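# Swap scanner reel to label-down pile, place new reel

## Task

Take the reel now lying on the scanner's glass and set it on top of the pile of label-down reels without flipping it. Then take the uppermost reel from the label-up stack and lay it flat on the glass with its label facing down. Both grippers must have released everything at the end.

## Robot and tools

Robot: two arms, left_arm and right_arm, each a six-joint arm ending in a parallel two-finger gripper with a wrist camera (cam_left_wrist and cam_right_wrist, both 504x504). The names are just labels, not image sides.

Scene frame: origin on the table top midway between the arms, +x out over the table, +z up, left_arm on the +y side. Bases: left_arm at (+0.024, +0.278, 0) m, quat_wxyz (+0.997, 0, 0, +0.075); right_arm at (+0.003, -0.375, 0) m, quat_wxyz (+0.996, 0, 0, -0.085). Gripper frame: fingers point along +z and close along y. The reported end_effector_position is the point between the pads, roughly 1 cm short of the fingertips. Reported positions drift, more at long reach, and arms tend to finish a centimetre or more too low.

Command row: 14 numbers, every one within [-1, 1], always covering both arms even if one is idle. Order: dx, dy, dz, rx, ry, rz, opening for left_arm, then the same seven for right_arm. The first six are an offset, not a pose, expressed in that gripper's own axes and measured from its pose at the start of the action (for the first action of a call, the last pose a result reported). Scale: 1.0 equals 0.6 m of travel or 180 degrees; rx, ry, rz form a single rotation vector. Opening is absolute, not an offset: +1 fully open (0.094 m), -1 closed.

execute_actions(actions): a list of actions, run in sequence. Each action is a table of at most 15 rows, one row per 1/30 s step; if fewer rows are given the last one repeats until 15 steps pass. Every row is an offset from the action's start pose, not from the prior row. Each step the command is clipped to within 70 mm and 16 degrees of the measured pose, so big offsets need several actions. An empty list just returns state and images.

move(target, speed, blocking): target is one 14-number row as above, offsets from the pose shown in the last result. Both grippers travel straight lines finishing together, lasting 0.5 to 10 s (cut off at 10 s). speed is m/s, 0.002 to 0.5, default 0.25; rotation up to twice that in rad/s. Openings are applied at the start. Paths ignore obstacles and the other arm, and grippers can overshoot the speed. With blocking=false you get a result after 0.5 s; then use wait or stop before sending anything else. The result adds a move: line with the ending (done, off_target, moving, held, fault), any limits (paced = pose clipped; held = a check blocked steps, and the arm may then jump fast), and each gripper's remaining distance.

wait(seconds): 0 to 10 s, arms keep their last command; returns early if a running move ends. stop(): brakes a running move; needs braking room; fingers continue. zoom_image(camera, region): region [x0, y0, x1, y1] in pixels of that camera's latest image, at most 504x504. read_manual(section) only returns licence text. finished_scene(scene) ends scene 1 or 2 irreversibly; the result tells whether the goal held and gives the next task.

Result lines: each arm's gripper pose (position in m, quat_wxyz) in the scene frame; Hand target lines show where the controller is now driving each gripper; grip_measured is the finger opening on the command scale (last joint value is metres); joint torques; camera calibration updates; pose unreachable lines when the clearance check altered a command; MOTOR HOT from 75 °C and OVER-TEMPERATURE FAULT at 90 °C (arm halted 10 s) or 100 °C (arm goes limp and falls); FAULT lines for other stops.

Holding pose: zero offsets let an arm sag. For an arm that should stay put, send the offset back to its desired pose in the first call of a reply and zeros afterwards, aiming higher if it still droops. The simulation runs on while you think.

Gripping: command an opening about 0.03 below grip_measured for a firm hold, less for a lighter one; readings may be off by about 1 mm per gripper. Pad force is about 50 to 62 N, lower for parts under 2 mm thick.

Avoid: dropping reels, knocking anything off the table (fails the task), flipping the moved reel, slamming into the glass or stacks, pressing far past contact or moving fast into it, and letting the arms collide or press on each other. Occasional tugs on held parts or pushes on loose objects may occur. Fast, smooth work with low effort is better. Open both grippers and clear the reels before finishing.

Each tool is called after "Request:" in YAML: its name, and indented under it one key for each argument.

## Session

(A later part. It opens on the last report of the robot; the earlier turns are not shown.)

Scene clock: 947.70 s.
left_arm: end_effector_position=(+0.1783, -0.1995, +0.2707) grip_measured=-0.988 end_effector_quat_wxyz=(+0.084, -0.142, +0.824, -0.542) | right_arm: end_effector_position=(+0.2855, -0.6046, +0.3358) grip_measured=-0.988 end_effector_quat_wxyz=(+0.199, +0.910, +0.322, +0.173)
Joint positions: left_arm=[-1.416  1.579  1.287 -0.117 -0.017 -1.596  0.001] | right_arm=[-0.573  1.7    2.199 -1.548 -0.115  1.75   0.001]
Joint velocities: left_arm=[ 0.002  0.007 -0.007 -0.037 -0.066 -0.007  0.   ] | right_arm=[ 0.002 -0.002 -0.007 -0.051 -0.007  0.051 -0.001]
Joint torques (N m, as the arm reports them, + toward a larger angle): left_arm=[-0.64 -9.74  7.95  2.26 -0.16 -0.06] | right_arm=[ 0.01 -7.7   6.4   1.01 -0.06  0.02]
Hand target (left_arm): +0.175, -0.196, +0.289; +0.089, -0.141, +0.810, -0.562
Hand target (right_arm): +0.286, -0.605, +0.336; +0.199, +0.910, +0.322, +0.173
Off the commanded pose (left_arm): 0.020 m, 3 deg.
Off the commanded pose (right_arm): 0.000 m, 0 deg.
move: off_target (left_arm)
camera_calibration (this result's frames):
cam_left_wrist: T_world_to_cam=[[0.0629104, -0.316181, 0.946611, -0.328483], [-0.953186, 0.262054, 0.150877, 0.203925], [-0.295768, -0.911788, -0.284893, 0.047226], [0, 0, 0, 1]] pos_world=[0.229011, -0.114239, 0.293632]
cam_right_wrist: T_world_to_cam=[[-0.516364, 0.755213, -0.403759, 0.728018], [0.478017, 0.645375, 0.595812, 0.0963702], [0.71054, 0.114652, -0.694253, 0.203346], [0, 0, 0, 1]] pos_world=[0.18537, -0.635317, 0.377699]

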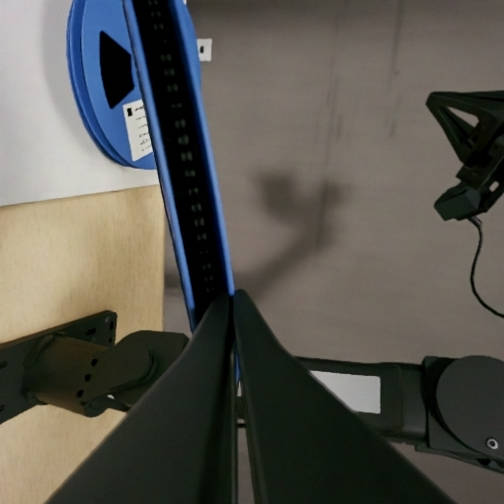

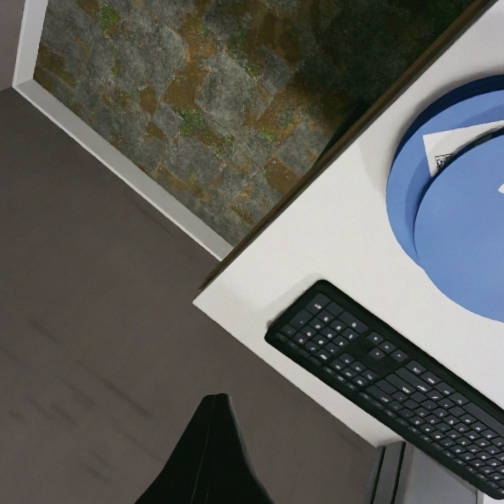

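Request:
move:
  target: [-0.1,0,0,0,0,0.5,-1,0,0,0,0,0,0,-1]
  speed: 0.15

Request:
move:
  target: [0,0,0,0,0,0.5,-1,0,0,0,0,0,0,-1]
  speed: 0.15

Scene clock: 960.93 s.
left_arm: end_effector_position=(+0.2309, -0.1764, +0.2588) grip_measured=-0.988 end_effector_quat_wxyz=(+0.428, +0.482, +0.696, -0.317) | right_arm: end_effector_position=(+0.2855, -0.6046, +0.3358) grip_measured=-0.988 end_effector_quat_wxyz=(+0.199, +0.910, +0.322, +0.173)
Joint positions: left_arm=[-1.249  1.59   1.287 -0.148  0.13   0.031  0.001] | right_arm=[-0.573  1.7    2.199 -1.548 -0.115  1.75   0.001]
Joint velocities: left_arm=[-0.007 -0.017 -0.002 -0.022 -0.037  0.051 -0.001] | right_arm=[-0.017 -0.002 -0.012 -0.022 -0.007  0.051 -0.   ]
Joint torques (N m, as the arm reports them, + toward a larger angle): left_arm=[ 0.68 -7.3   9.5   2.26  0.15  0.09] | right_arm=[ 0.04 -7.71  6.36  1.01 -0.06  0.03]
Hand target (left_arm): +0.235, -0.179, +0.271; +0.443, +0.482, +0.683, -0.325
Hand target (right_arm): +0.286, -0.605, +0.336; +0.199, +0.910, +0.322, +0.173
Off the commanded pose (left_arm): 0.012 m, 2 deg.
Off the commanded pose (right_arm): 0.000 m, 0 deg.
move: off_target (left_arm)
camera_calibration (this result's frames):
cam_left_wrist: T_world_to_cam=[[-0.970972, -0.238913, 0.0115832, 0.181131], [-0.213106, 0.842065, -0.495491, 0.348538], [0.108626, -0.483577, -0.868536, 0.213609], [0, 0, 0, 1]] pos_world=[0.226945, -0.146921, 0.356127]
cam_right_wrist: T_world_to_cam=[[-0.516364, 0.755213, -0.403759, 0.728018], [0.478017, 0.645375, 0.595812, 0.0963702], [0.71054, 0.114652, -0.694253, 0.203346], [0, 0, 0, 1]] pos_world=[0.18537, -0.635317, 0.377699]

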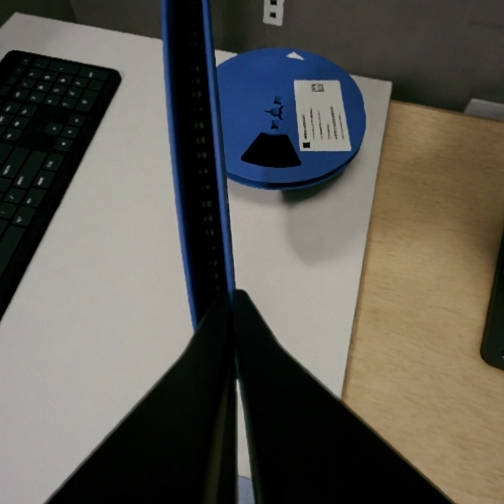

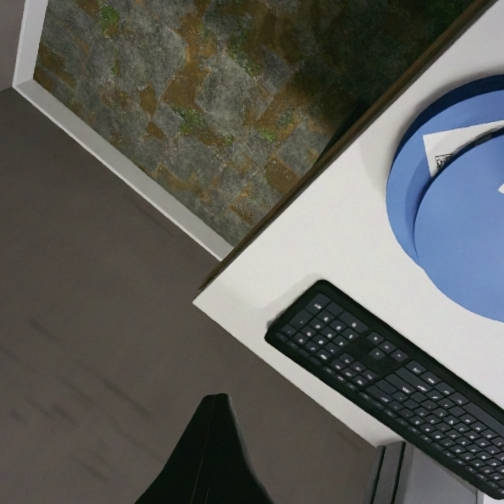

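Scene clock: 966.60 s.
left_arm: end_effector_position=(+0.2296, -0.1738, +0.2529) grip_measured=-0.989 end_effector_quat_wxyz=(+0.516, +0.839, +0.157, +0.073) | right_arm: end_effector_position=(+0.2855, -0.6046, +0.3358) grip_measured=-0.988 end_effector_quat_wxyz=(+0.199, +0.910, +0.322, +0.173)
Joint positions: left_arm=[-1.249  1.59   1.287 -0.175  0.13   1.593  0.001] | right_arm=[-0.573  1.7    2.199 -1.548 -0.115  1.75   0.001]
Joint velocities: left_arm=[ 0.002 -0.007  0.002 -0.022  0.007 -0.007 -0.   ] | right_arm=[ 0.007  0.007 -0.012 -0.022  0.081  0.051 -0.001]
Joint torques (N m, as the arm reports them, + toward a larger angle): left_arm=[ 0.02 -7.27  8.35  2.22  0.    0.03] | right_arm=[ 0.04 -7.64  6.37  1.01 -0.05  0.01]
Hand target (left_arm): +0.231, -0.176, +0.259; +0.527, +0.833, +0.151, +0.079
Hand target (right_arm): +0.286, -0.605, +0.336; +0.199, +0.910, +0.322, +0.173
Off the commanded pose (left_arm): 0.007 m, 2 deg.
Off the commanded pose (right_arm): 0.000 m, 0 deg.
move: done
camera_calibration (this result's frames):
cam_left_wrist: T_world_to_cam=[[-0.156618, 0.504936, -0.848829, 0.34041], [0.626201, 0.715378, 0.31001, -0.0752929], [0.763769, -0.482985, -0.428233, -0.0517378], [0, 0, 0, 1]] pos_world=[0.139979, -0.143011, 0.290136]
cam_right_wrist: T_world_to_cam=[[-0.516364, 0.755213, -0.403759, 0.728018], [0.478017, 0.645375, 0.595812, 0.0963702], [0.71054, 0.114652, -0.694253, 0.203346], [0, 0, 0, 1]] pos_world=[0.18537, -0.635317, 0.377699]

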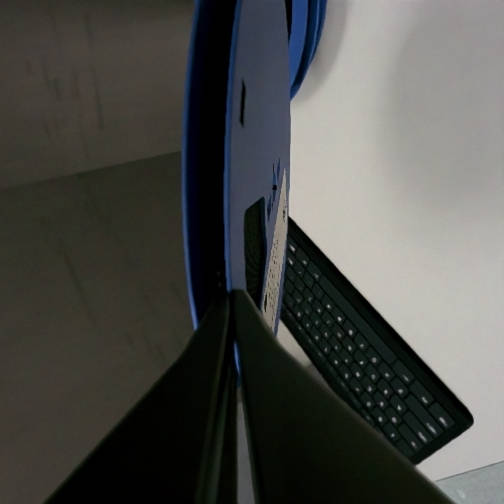

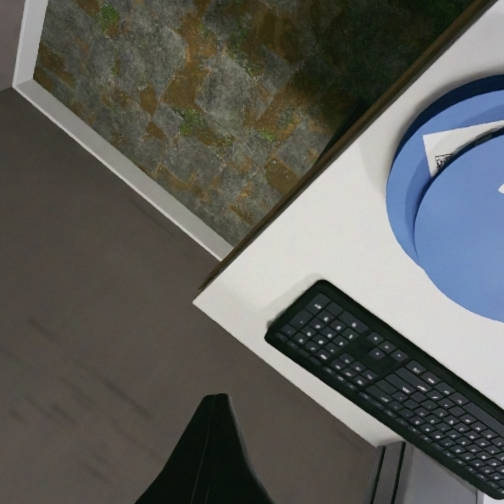

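Request:
move:
  target: [0.383,-0.33,-0.375,0,0.04,-0.02,-1,0,0,0,0,0,0,-1]
  speed: 0.07

Scene clock: 987.57 s.
left_arm: end_effector_position=(+0.3422, +0.1774, +0.1704) grip_measured=-0.989 end_effector_quat_wxyz=(+0.527, +0.779, +0.307, +0.145) | right_arm: end_effector_position=(+0.2855, -0.6046, +0.3358) grip_measured=-0.988 end_effector_quat_wxyz=(+0.199, +0.910, +0.322, +0.173)
Joint positions: left_arm=[-0.021  1.224  0.669 -0.174  0.923  2.082  0.001] | right_arm=[-0.573  1.7    2.199 -1.548 -0.115  1.75   0.001]
Joint velocities: left_arm=[-0.002 -0.027  0.002 -0.022 -0.037 -0.022 -0.001] | right_arm=[-0.022 -0.002 -0.012 -0.007 -0.022  0.081 -0.   ]
Joint torques (N m, as the arm reports them, + toward a larger angle): left_arm=[ 0.78 -2.38  6.95  1.84  0.66  0.04] | right_arm=[ 0.02 -7.69  6.41  1.01 -0.06  0.02]
Hand target (left_arm): +0.342, +0.176, +0.174; +0.542, +0.774, +0.292, +0.144
Hand target (right_arm): +0.286, -0.605, +0.336; +0.199, +0.910, +0.322, +0.173
Off the commanded pose (left_arm): 0.002 m, 13 deg.
Off the commanded pose (right_arm): 0.000 m, 0 deg.
joint sent to its limit (left arm) — the command would take joint 6 (wrist roll) past its upper limit, so that joint was sent only as far as its limit.
move: off_target (left_arm)
camera_calibration (this result's frames):
cam_left_wrist: T_world_to_cam=[[-0.324314, 0.35138, -0.878267, 0.20037], [0.349627, 0.907231, 0.233863, -0.297918], [0.878966, -0.231221, -0.41708, -0.0894321], [0, 0, 0, 1]] pos_world=[0.247751, 0.179196, 0.20835]
cam_right_wrist: T_world_to_cam=[[-0.516364, 0.755213, -0.403759, 0.728018], [0.478017, 0.645375, 0.595812, 0.0963702], [0.71054, 0.114652, -0.694253, 0.203346], [0, 0, 0, 1]] pos_world=[0.18537, -0.635317, 0.377699]

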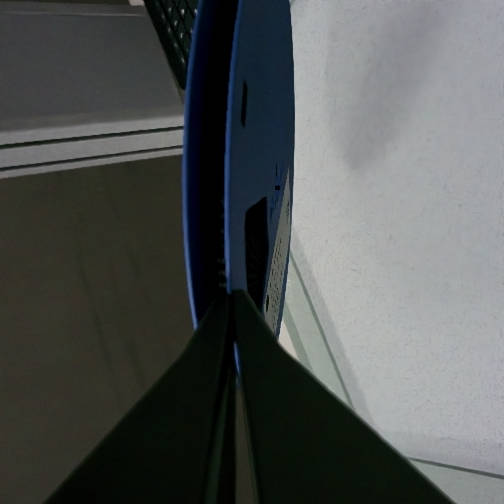

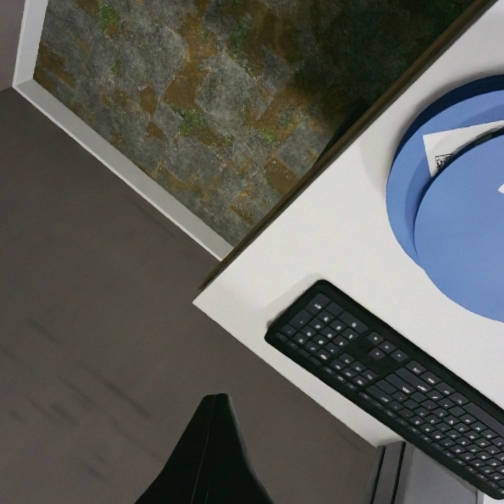

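Request:
move:
  target: [0,-0.15,0.065,0,0,0,-1,0,0,0,0,0,0,-1]
  speed: 0.04

Scene clock: 998.27 s.
left_arm: end_effector_position=(+0.3413, +0.1779, +0.0772) grip_measured=-0.989 end_effector_quat_wxyz=(+0.524, +0.780, +0.303, +0.159) | right_arm: end_effector_position=(+0.2855, -0.6046, +0.3358) grip_measured=-0.988 end_effector_quat_wxyz=(+0.199, +0.910, +0.322, +0.173)
Joint positions: left_arm=[-0.025  1.481  0.402  0.376  0.904  2.082  0.001] | right_arm=[-0.573  1.7    2.199 -1.548 -0.115  1.75   0.001]
Joint velocities: left_arm=[ 0.007  0.007  0.017 -0.066 -0.081 -0.051 -0.001] | right_arm=[ 0.012  0.002  0.002  0.022 -0.022 -0.007  0.   ]
Joint torques (N m, as the arm reports them, + toward a larger angle): left_arm=[-0.74 -3.22  4.55  1.62  0.31 -0.18] | right_arm=[ 0.01 -7.64  6.39  1.01 -0.06  0.01]
Hand target (left_arm): +0.336, +0.174, +0.072; +0.527, +0.779, +0.307, +0.145
Hand target (right_arm): +0.286, -0.605, +0.336; +0.199, +0.910, +0.322, +0.173
Off the commanded pose (left_arm): 0.010 m, 2 deg.
Off the commanded pose (right_arm): 0.000 m, 0 deg.
move: done
camera_calibration (this result's frames):
cam_left_wrist: T_world_to_cam=[[-0.307129, 0.361892, -0.880174, 0.110394], [0.335255, 0.906729, 0.255826, -0.272964], [0.89066, -0.216511, -0.399809, -0.135307], [0, 0, 0, 1]] pos_world=[0.24593, 0.178258, 0.1129]
cam_right_wrist: T_world_to_cam=[[-0.516364, 0.755213, -0.403759, 0.728018], [0.478017, 0.645375, 0.595812, 0.0963702], [0.71054, 0.114652, -0.694253, 0.203346], [0, 0, 0, 1]] pos_world=[0.18537, -0.635317, 0.377699]

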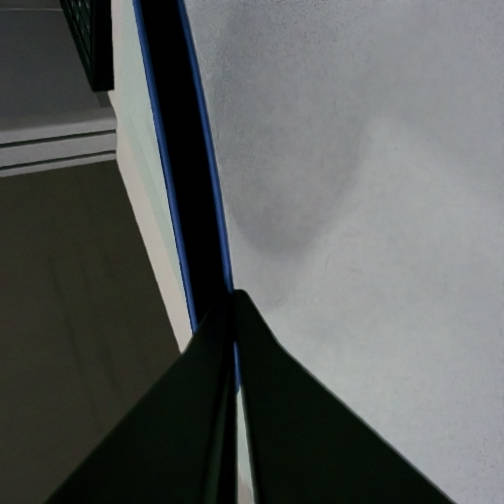

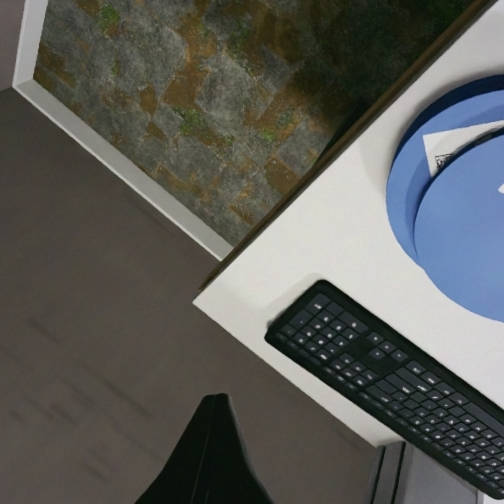

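Request:
move:
  target: [0,-0.045,0.02,0,0,0,-1,0,0,0,0,0,0,-1]
  speed: 0.03

Request:
move:
  target: [0,0,0,0,0,0,-0.6,0,0,0,0,0,0,-1]

Request:
move:
  target: [0,0.03,-0.07,0,0,0,-0.6,0,0,0,0,0,0,-1]
  speed: 0.03

Scene clock: 1005.17 s.
left_arm: end_effector_position=(+0.3445, +0.1784, +0.0533) grip_measured=-0.989 end_effector_quat_wxyz=(+0.526, +0.779, +0.299, +0.165) | right_arm: end_effector_position=(+0.2855, -0.6046, +0.3358) grip_measured=-0.988 end_effector_quat_wxyz=(+0.199, +0.910, +0.322, +0.173)
Joint positions: left_arm=[-0.025  1.622  0.366  0.568  0.904  2.082  0.001] | right_arm=[-0.573  1.7    2.199 -1.548 -0.115  1.75   0.001]
Joint velocities: left_arm=[ 0.002  0.007 -0.002 -0.022  0.037 -0.095 -0.001] | right_arm=[ 0.007 -0.002 -0.007 -0.022  0.037  0.037 -0.   ]
Joint torques (N m, as the arm reports them, + toward a larger angle): left_arm=[-0.23 -3.69  3.48  1.62  0.22 -0.07] | right_arm=[ 0.02 -7.66  6.34  1.01 -0.05  0.03]
Hand target (left_arm): +0.340, +0.177, +0.047; +0.524, +0.780, +0.303, +0.159
Hand target (right_arm): +0.286, -0.605, +0.336; +0.199, +0.910, +0.322, +0.173
Off the commanded pose (left_arm): 0.008 m, 1 deg.
Off the commanded pose (right_arm): 0.000 m, 0 deg.
move: done
camera_calibration (this result's frames):
cam_left_wrist: T_world_to_cam=[[-0.293774, 0.363576, -0.88403, 0.0855367], [0.331331, 0.906234, 0.262603, -0.267248], [0.896614, -0.21576, -0.386692, -0.150566], [0, 0, 0, 1]] pos_world=[0.248676, 0.178604, 0.0875745]
cam_right_wrist: T_world_to_cam=[[-0.516364, 0.755213, -0.403759, 0.728018], [0.478017, 0.645375, 0.595812, 0.0963702], [0.71054, 0.114652, -0.694253, 0.203346], [0, 0, 0, 1]] pos_world=[0.18537, -0.635317, 0.377699]

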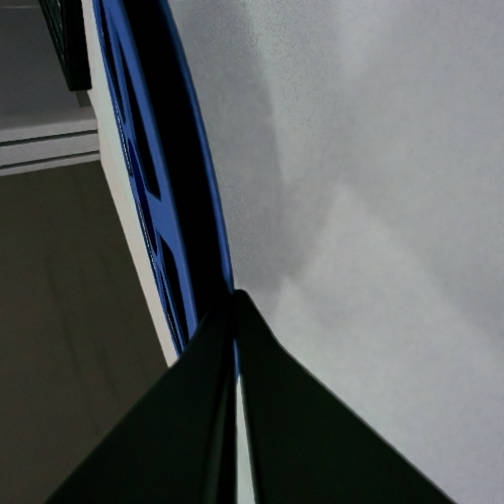

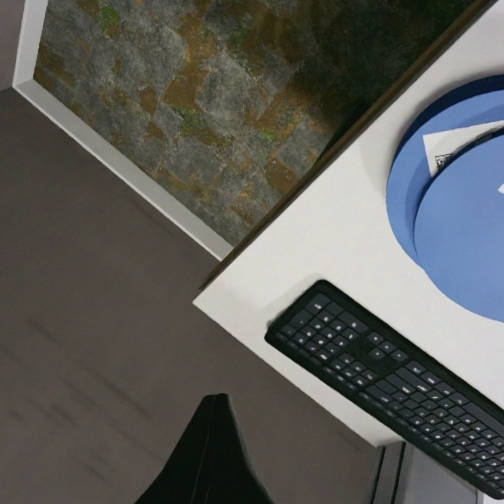

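Scene clock: 1005.67 s.
left_arm: end_effector_position=(+0.3449, +0.1788, +0.0530) grip_measured=-0.602 end_effector_quat_wxyz=(+0.525, +0.779, +0.300, +0.166) | right_arm: end_effector_position=(+0.2855, -0.6046, +0.3358) grip_measured=-0.988 end_effector_quat_wxyz=(+0.199, +0.910, +0.322, +0.173)
Joint positions: left_arm=[-0.025  1.622  0.366  0.568  0.901  2.082  0.019] | right_arm=[-0.573  1.7    2.199 -1.548 -0.115  1.75   0.001]
Joint velocities: left_arm=[-0.007  0.017 -0.002  0.007  0.022 -0.051 -0.   ] | right_arm=[ 0.022 -0.022 -0.007 -0.022  0.007 -0.022  0.001]
Joint torques (N m, as the arm reports them, + toward a larger angle): left_arm=[ 0.03 -4.59  4.99  1.58  0.27 -0.03] | right_arm=[-0.01 -7.67  6.42  1.02 -0.07  0.02]
Hand target (left_arm): +0.345, +0.178, +0.053; +0.526, +0.779, +0.299, +0.165
Hand target (right_arm): +0.286, -0.605, +0.336; +0.199, +0.910, +0.322, +0.173
Off the commanded pose (left_arm): 0.001 m, 0 deg.
Off the commanded pose (right_arm): 0.000 m, 0 deg.
move: done
camera_calibration (this result's frames):
cam_left_wrist: T_world_to_cam=[[-0.294647, 0.364749, -0.883256, 0.0853157], [0.328899, 0.906527, 0.264641, -0.267013], [0.897223, -0.212526, -0.387071, -0.151666], [0, 0, 0, 1]] pos_world=[0.249036, 0.178702, 0.0873127]
cam_right_wrist: T_world_to_cam=[[-0.516364, 0.755213, -0.403759, 0.728018], [0.478017, 0.645375, 0.595812, 0.0963702], [0.71054, 0.114652, -0.694253, 0.203346], [0, 0, 0, 1]] pos_world=[0.18537, -0.635317, 0.377699]

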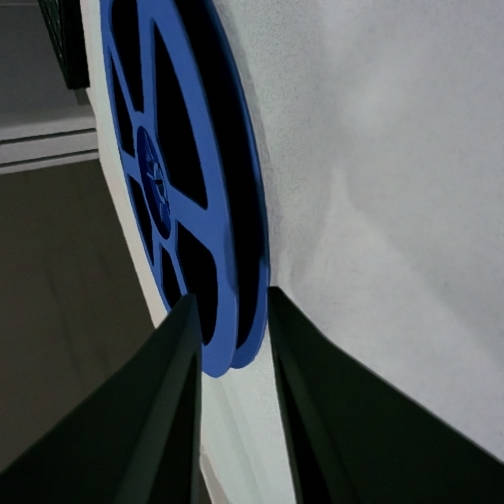

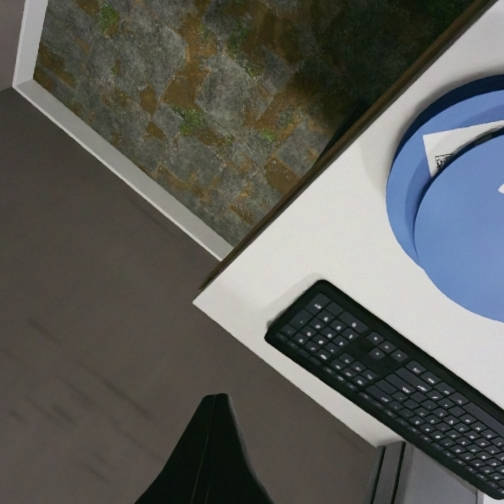

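Scene clock: 1007.47 s.
left_arm: end_effector_position=(+0.3340, +0.2042, +0.0873) grip_measured=-0.602 end_effector_quat_wxyz=(+0.532, +0.759, +0.323, +0.191) | right_arm: end_effector_position=(+0.2855, -0.6046, +0.3358) grip_measured=-0.988 end_effector_quat_wxyz=(+0.199, +0.910, +0.322, +0.173)
Joint positions: left_arm=[0.084 1.401 0.344 0.39  0.95  2.083 0.019] | right_arm=[-0.573  1.7    2.199 -1.548 -0.115  1.75   0.001]
Joint velocities: left_arm=[ 0.002  0.002  0.002 -0.066  0.037 -0.007 -0.001] | right_arm=[-0.002 -0.012  0.012  0.022 -0.037 -0.022 -0.001]
Joint torques (N m, as the arm reports them, + toward a larger angle): left_arm=[ 0.69 -5.11  4.47  1.29  0.43  0.03] | right_arm=[ 0.02 -7.66  6.42  1.01 -0.07  0.02]
Hand target (left_arm): +0.326, +0.203, +0.087; +0.537, +0.758, +0.324, +0.180
Hand target (right_arm): +0.286, -0.605, +0.336; +0.199, +0.910, +0.322, +0.173
Off the commanded pose (left_arm): 0.008 m, 5 deg.
Off the commanded pose (right_arm): 0.000 m, 0 deg.
joint sent to its limit (left arm) — the command would take joint 6 (wrist roll) past its upper limit, so that joint was sent only as far as its limit.
move: off_target (left_arm)
camera_calibration (this result's frames):
cam_left_wrist: T_world_to_cam=[[-0.295743, 0.320439, -0.899919, 0.113919], [0.256945, 0.934026, 0.248143, -0.275704], [0.920063, -0.157843, -0.358567, -0.144517], [0, 0, 0, 1]] pos_world=[0.237496, 0.1982, 0.119113]
cam_right_wrist: T_world_to_cam=[[-0.516364, 0.755213, -0.403759, 0.728018], [0.478017, 0.645375, 0.595812, 0.0963702], [0.71054, 0.114652, -0.694253, 0.203346], [0, 0, 0, 1]] pos_world=[0.18537, -0.635317, 0.377699]

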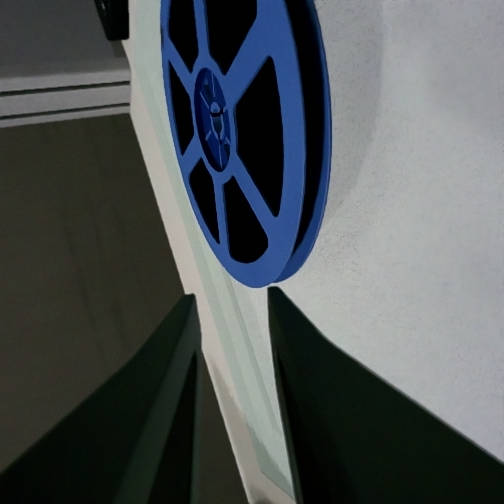

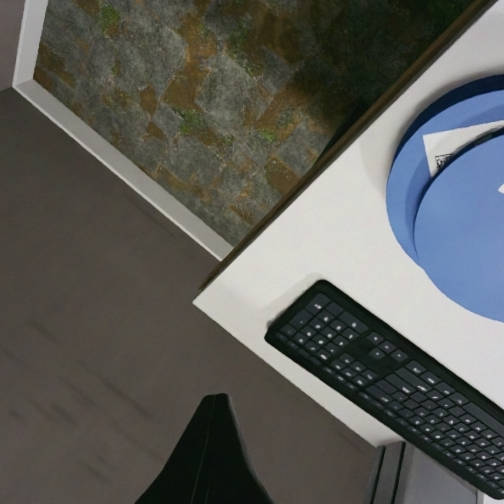

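Request:
move:
  target: [0,0.25,-0.1,0,0,0,-0.6,0,0,0,0,0,0,-1]

Request:
move:
  target: [-0.05,0.05,0.05,0.028,0.363,-0.623,-0.6,0,0,0,0,0,0,-1]
  speed: 0.4

Scene clock: 1019.73 s.
left_arm: end_effector_position=(+0.3352, +0.2070, +0.2422) grip_measured=-0.602 end_effector_quat_wxyz=(+0.532, +0.757, +0.326, +0.193) | right_arm: end_effector_position=(+0.2855, -0.6046, +0.3358) grip_measured=-0.988 end_effector_quat_wxyz=(+0.199, +0.910, +0.322, +0.173)
Joint positions: left_arm=[ 0.092  1.083  0.835 -0.419  0.949  2.082  0.019] | right_arm=[-0.573  1.7    2.199 -1.548 -0.115  1.75   0.001]
Joint velocities: left_arm=[ 0.002  0.002 -0.007 -0.007  0.051 -0.007 -0.   ] | right_arm=[ 0.002  0.002  0.002  0.007 -0.022  0.066  0.001]
Joint torques (N m, as the arm reports them, + toward a larger angle): left_arm=[ 0.67 -1.56 11.05  1.27  0.35  0.04] | right_arm=[ 0.05 -7.64  6.38  1.   -0.06  0.01]
Hand target (left_arm): +0.336, +0.209, +0.249; +0.534, +0.756, +0.325, +0.193
Hand target (right_arm): +0.286, -0.605, +0.336; +0.199, +0.910, +0.322, +0.173
Off the commanded pose (left_arm): 0.009 m, 1 deg.
Off the commanded pose (right_arm): 0.000 m, 0 deg.
joint sent to its limit (left arm) — the command would take joint 6 (wrist roll) past its upper limit, so that joint was sent only as far as its limit.
move: done
camera_calibration (this result's frames):
cam_left_wrist: T_world_to_cam=[[-0.298789, 0.317624, -0.899911, 0.254435], [0.24861, 0.936334, 0.247936, -0.314689], [0.921368, -0.149647, -0.358731, -0.0916637], [0, 0, 0, 1]] pos_world=[0.238713, 0.200122, 0.274109]
cam_right_wrist: T_world_to_cam=[[-0.516364, 0.755213, -0.403759, 0.728018], [0.478017, 0.645375, 0.595812, 0.0963702], [0.71054, 0.114652, -0.694253, 0.203346], [0, 0, 0, 1]] pos_world=[0.18537, -0.635317, 0.377699]

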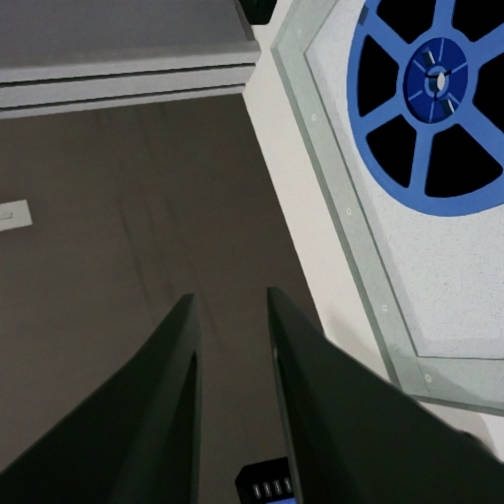

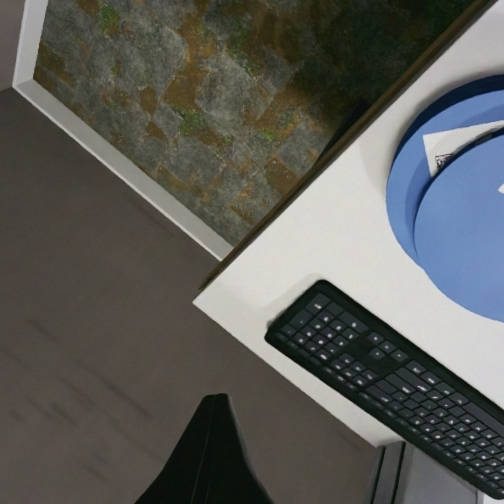

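Scene clock: 1023.30 s.
left_arm: end_effector_position=(+0.3400, +0.1584, +0.2533) grip_measured=-0.602 end_effector_quat_wxyz=(+0.199, +0.000, +0.980, +0.007) | right_arm: end_effector_position=(+0.2855, -0.6046, +0.3358) grip_measured=-0.988 end_effector_quat_wxyz=(+0.199, +0.910, +0.322, +0.173)
Joint positions: left_arm=[-0.613  1.57   1.74  -1.385 -0.187 -0.429  0.019] | right_arm=[-0.573  1.7    2.199 -1.548 -0.115  1.75   0.001]
Joint velocities: left_arm=[ 0.002 -0.007 -0.012 -0.066  0.066 -0.007  0.003] | right_arm=[-0.012 -0.012 -0.012 -0.081 -0.022  0.007  0.   ]
Joint torques (N m, as the arm reports them, + toward a larger angle): left_arm=[ 0.52 -5.1   9.75  0.84 -0.06 -0.15] | right_arm=[ 0.07 -7.6   6.41  1.02 -0.06  0.01]
Hand target (left_arm): +0.341, +0.159, +0.258; +0.199, -0.008, +0.980, +0.003
Hand target (right_arm): +0.286, -0.605, +0.336; +0.199, +0.910, +0.322, +0.173
Off the commanded pose (left_arm): 0.008 m, 1 deg.
Off the commanded pose (right_arm): 0.000 m, 0 deg.
move: done
camera_calibration (this result's frames):
cam_left_wrist: T_world_to_cam=[[-0.083549, -0.995691, 0.0402324, 0.178016], [-0.974894, 0.0900328, 0.203655, 0.288147], [-0.206399, -0.0222072, -0.978216, 0.42072], [0, 0, 0, 1]] pos_world=[0.382622, 0.16065, 0.34571]
cam_right_wrist: T_world_to_cam=[[-0.516364, 0.755213, -0.403759, 0.728018], [0.478017, 0.645375, 0.595812, 0.0963702], [0.71054, 0.114652, -0.694253, 0.203346], [0, 0, 0, 1]] pos_world=[0.18537, -0.635317, 0.377699]

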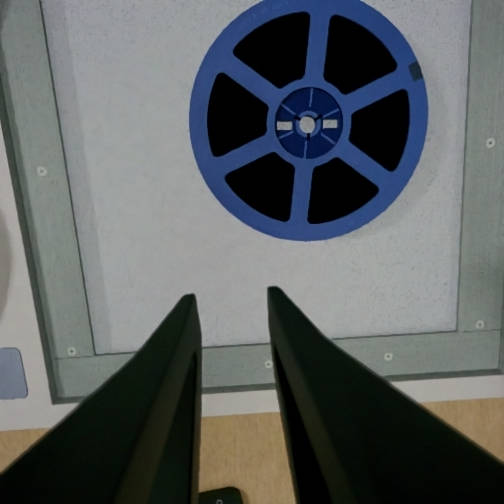

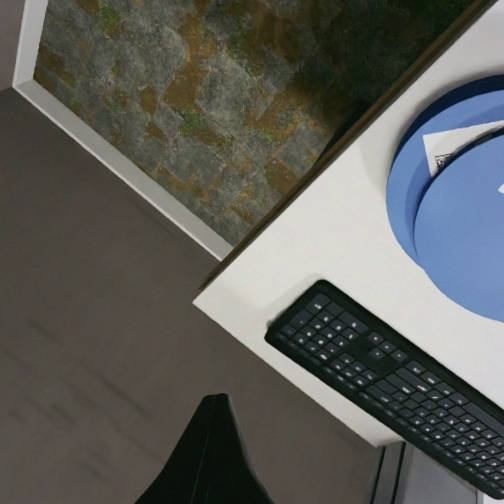

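Request:
finished_scene:
  scene: 1

The scene is finished: the task was done.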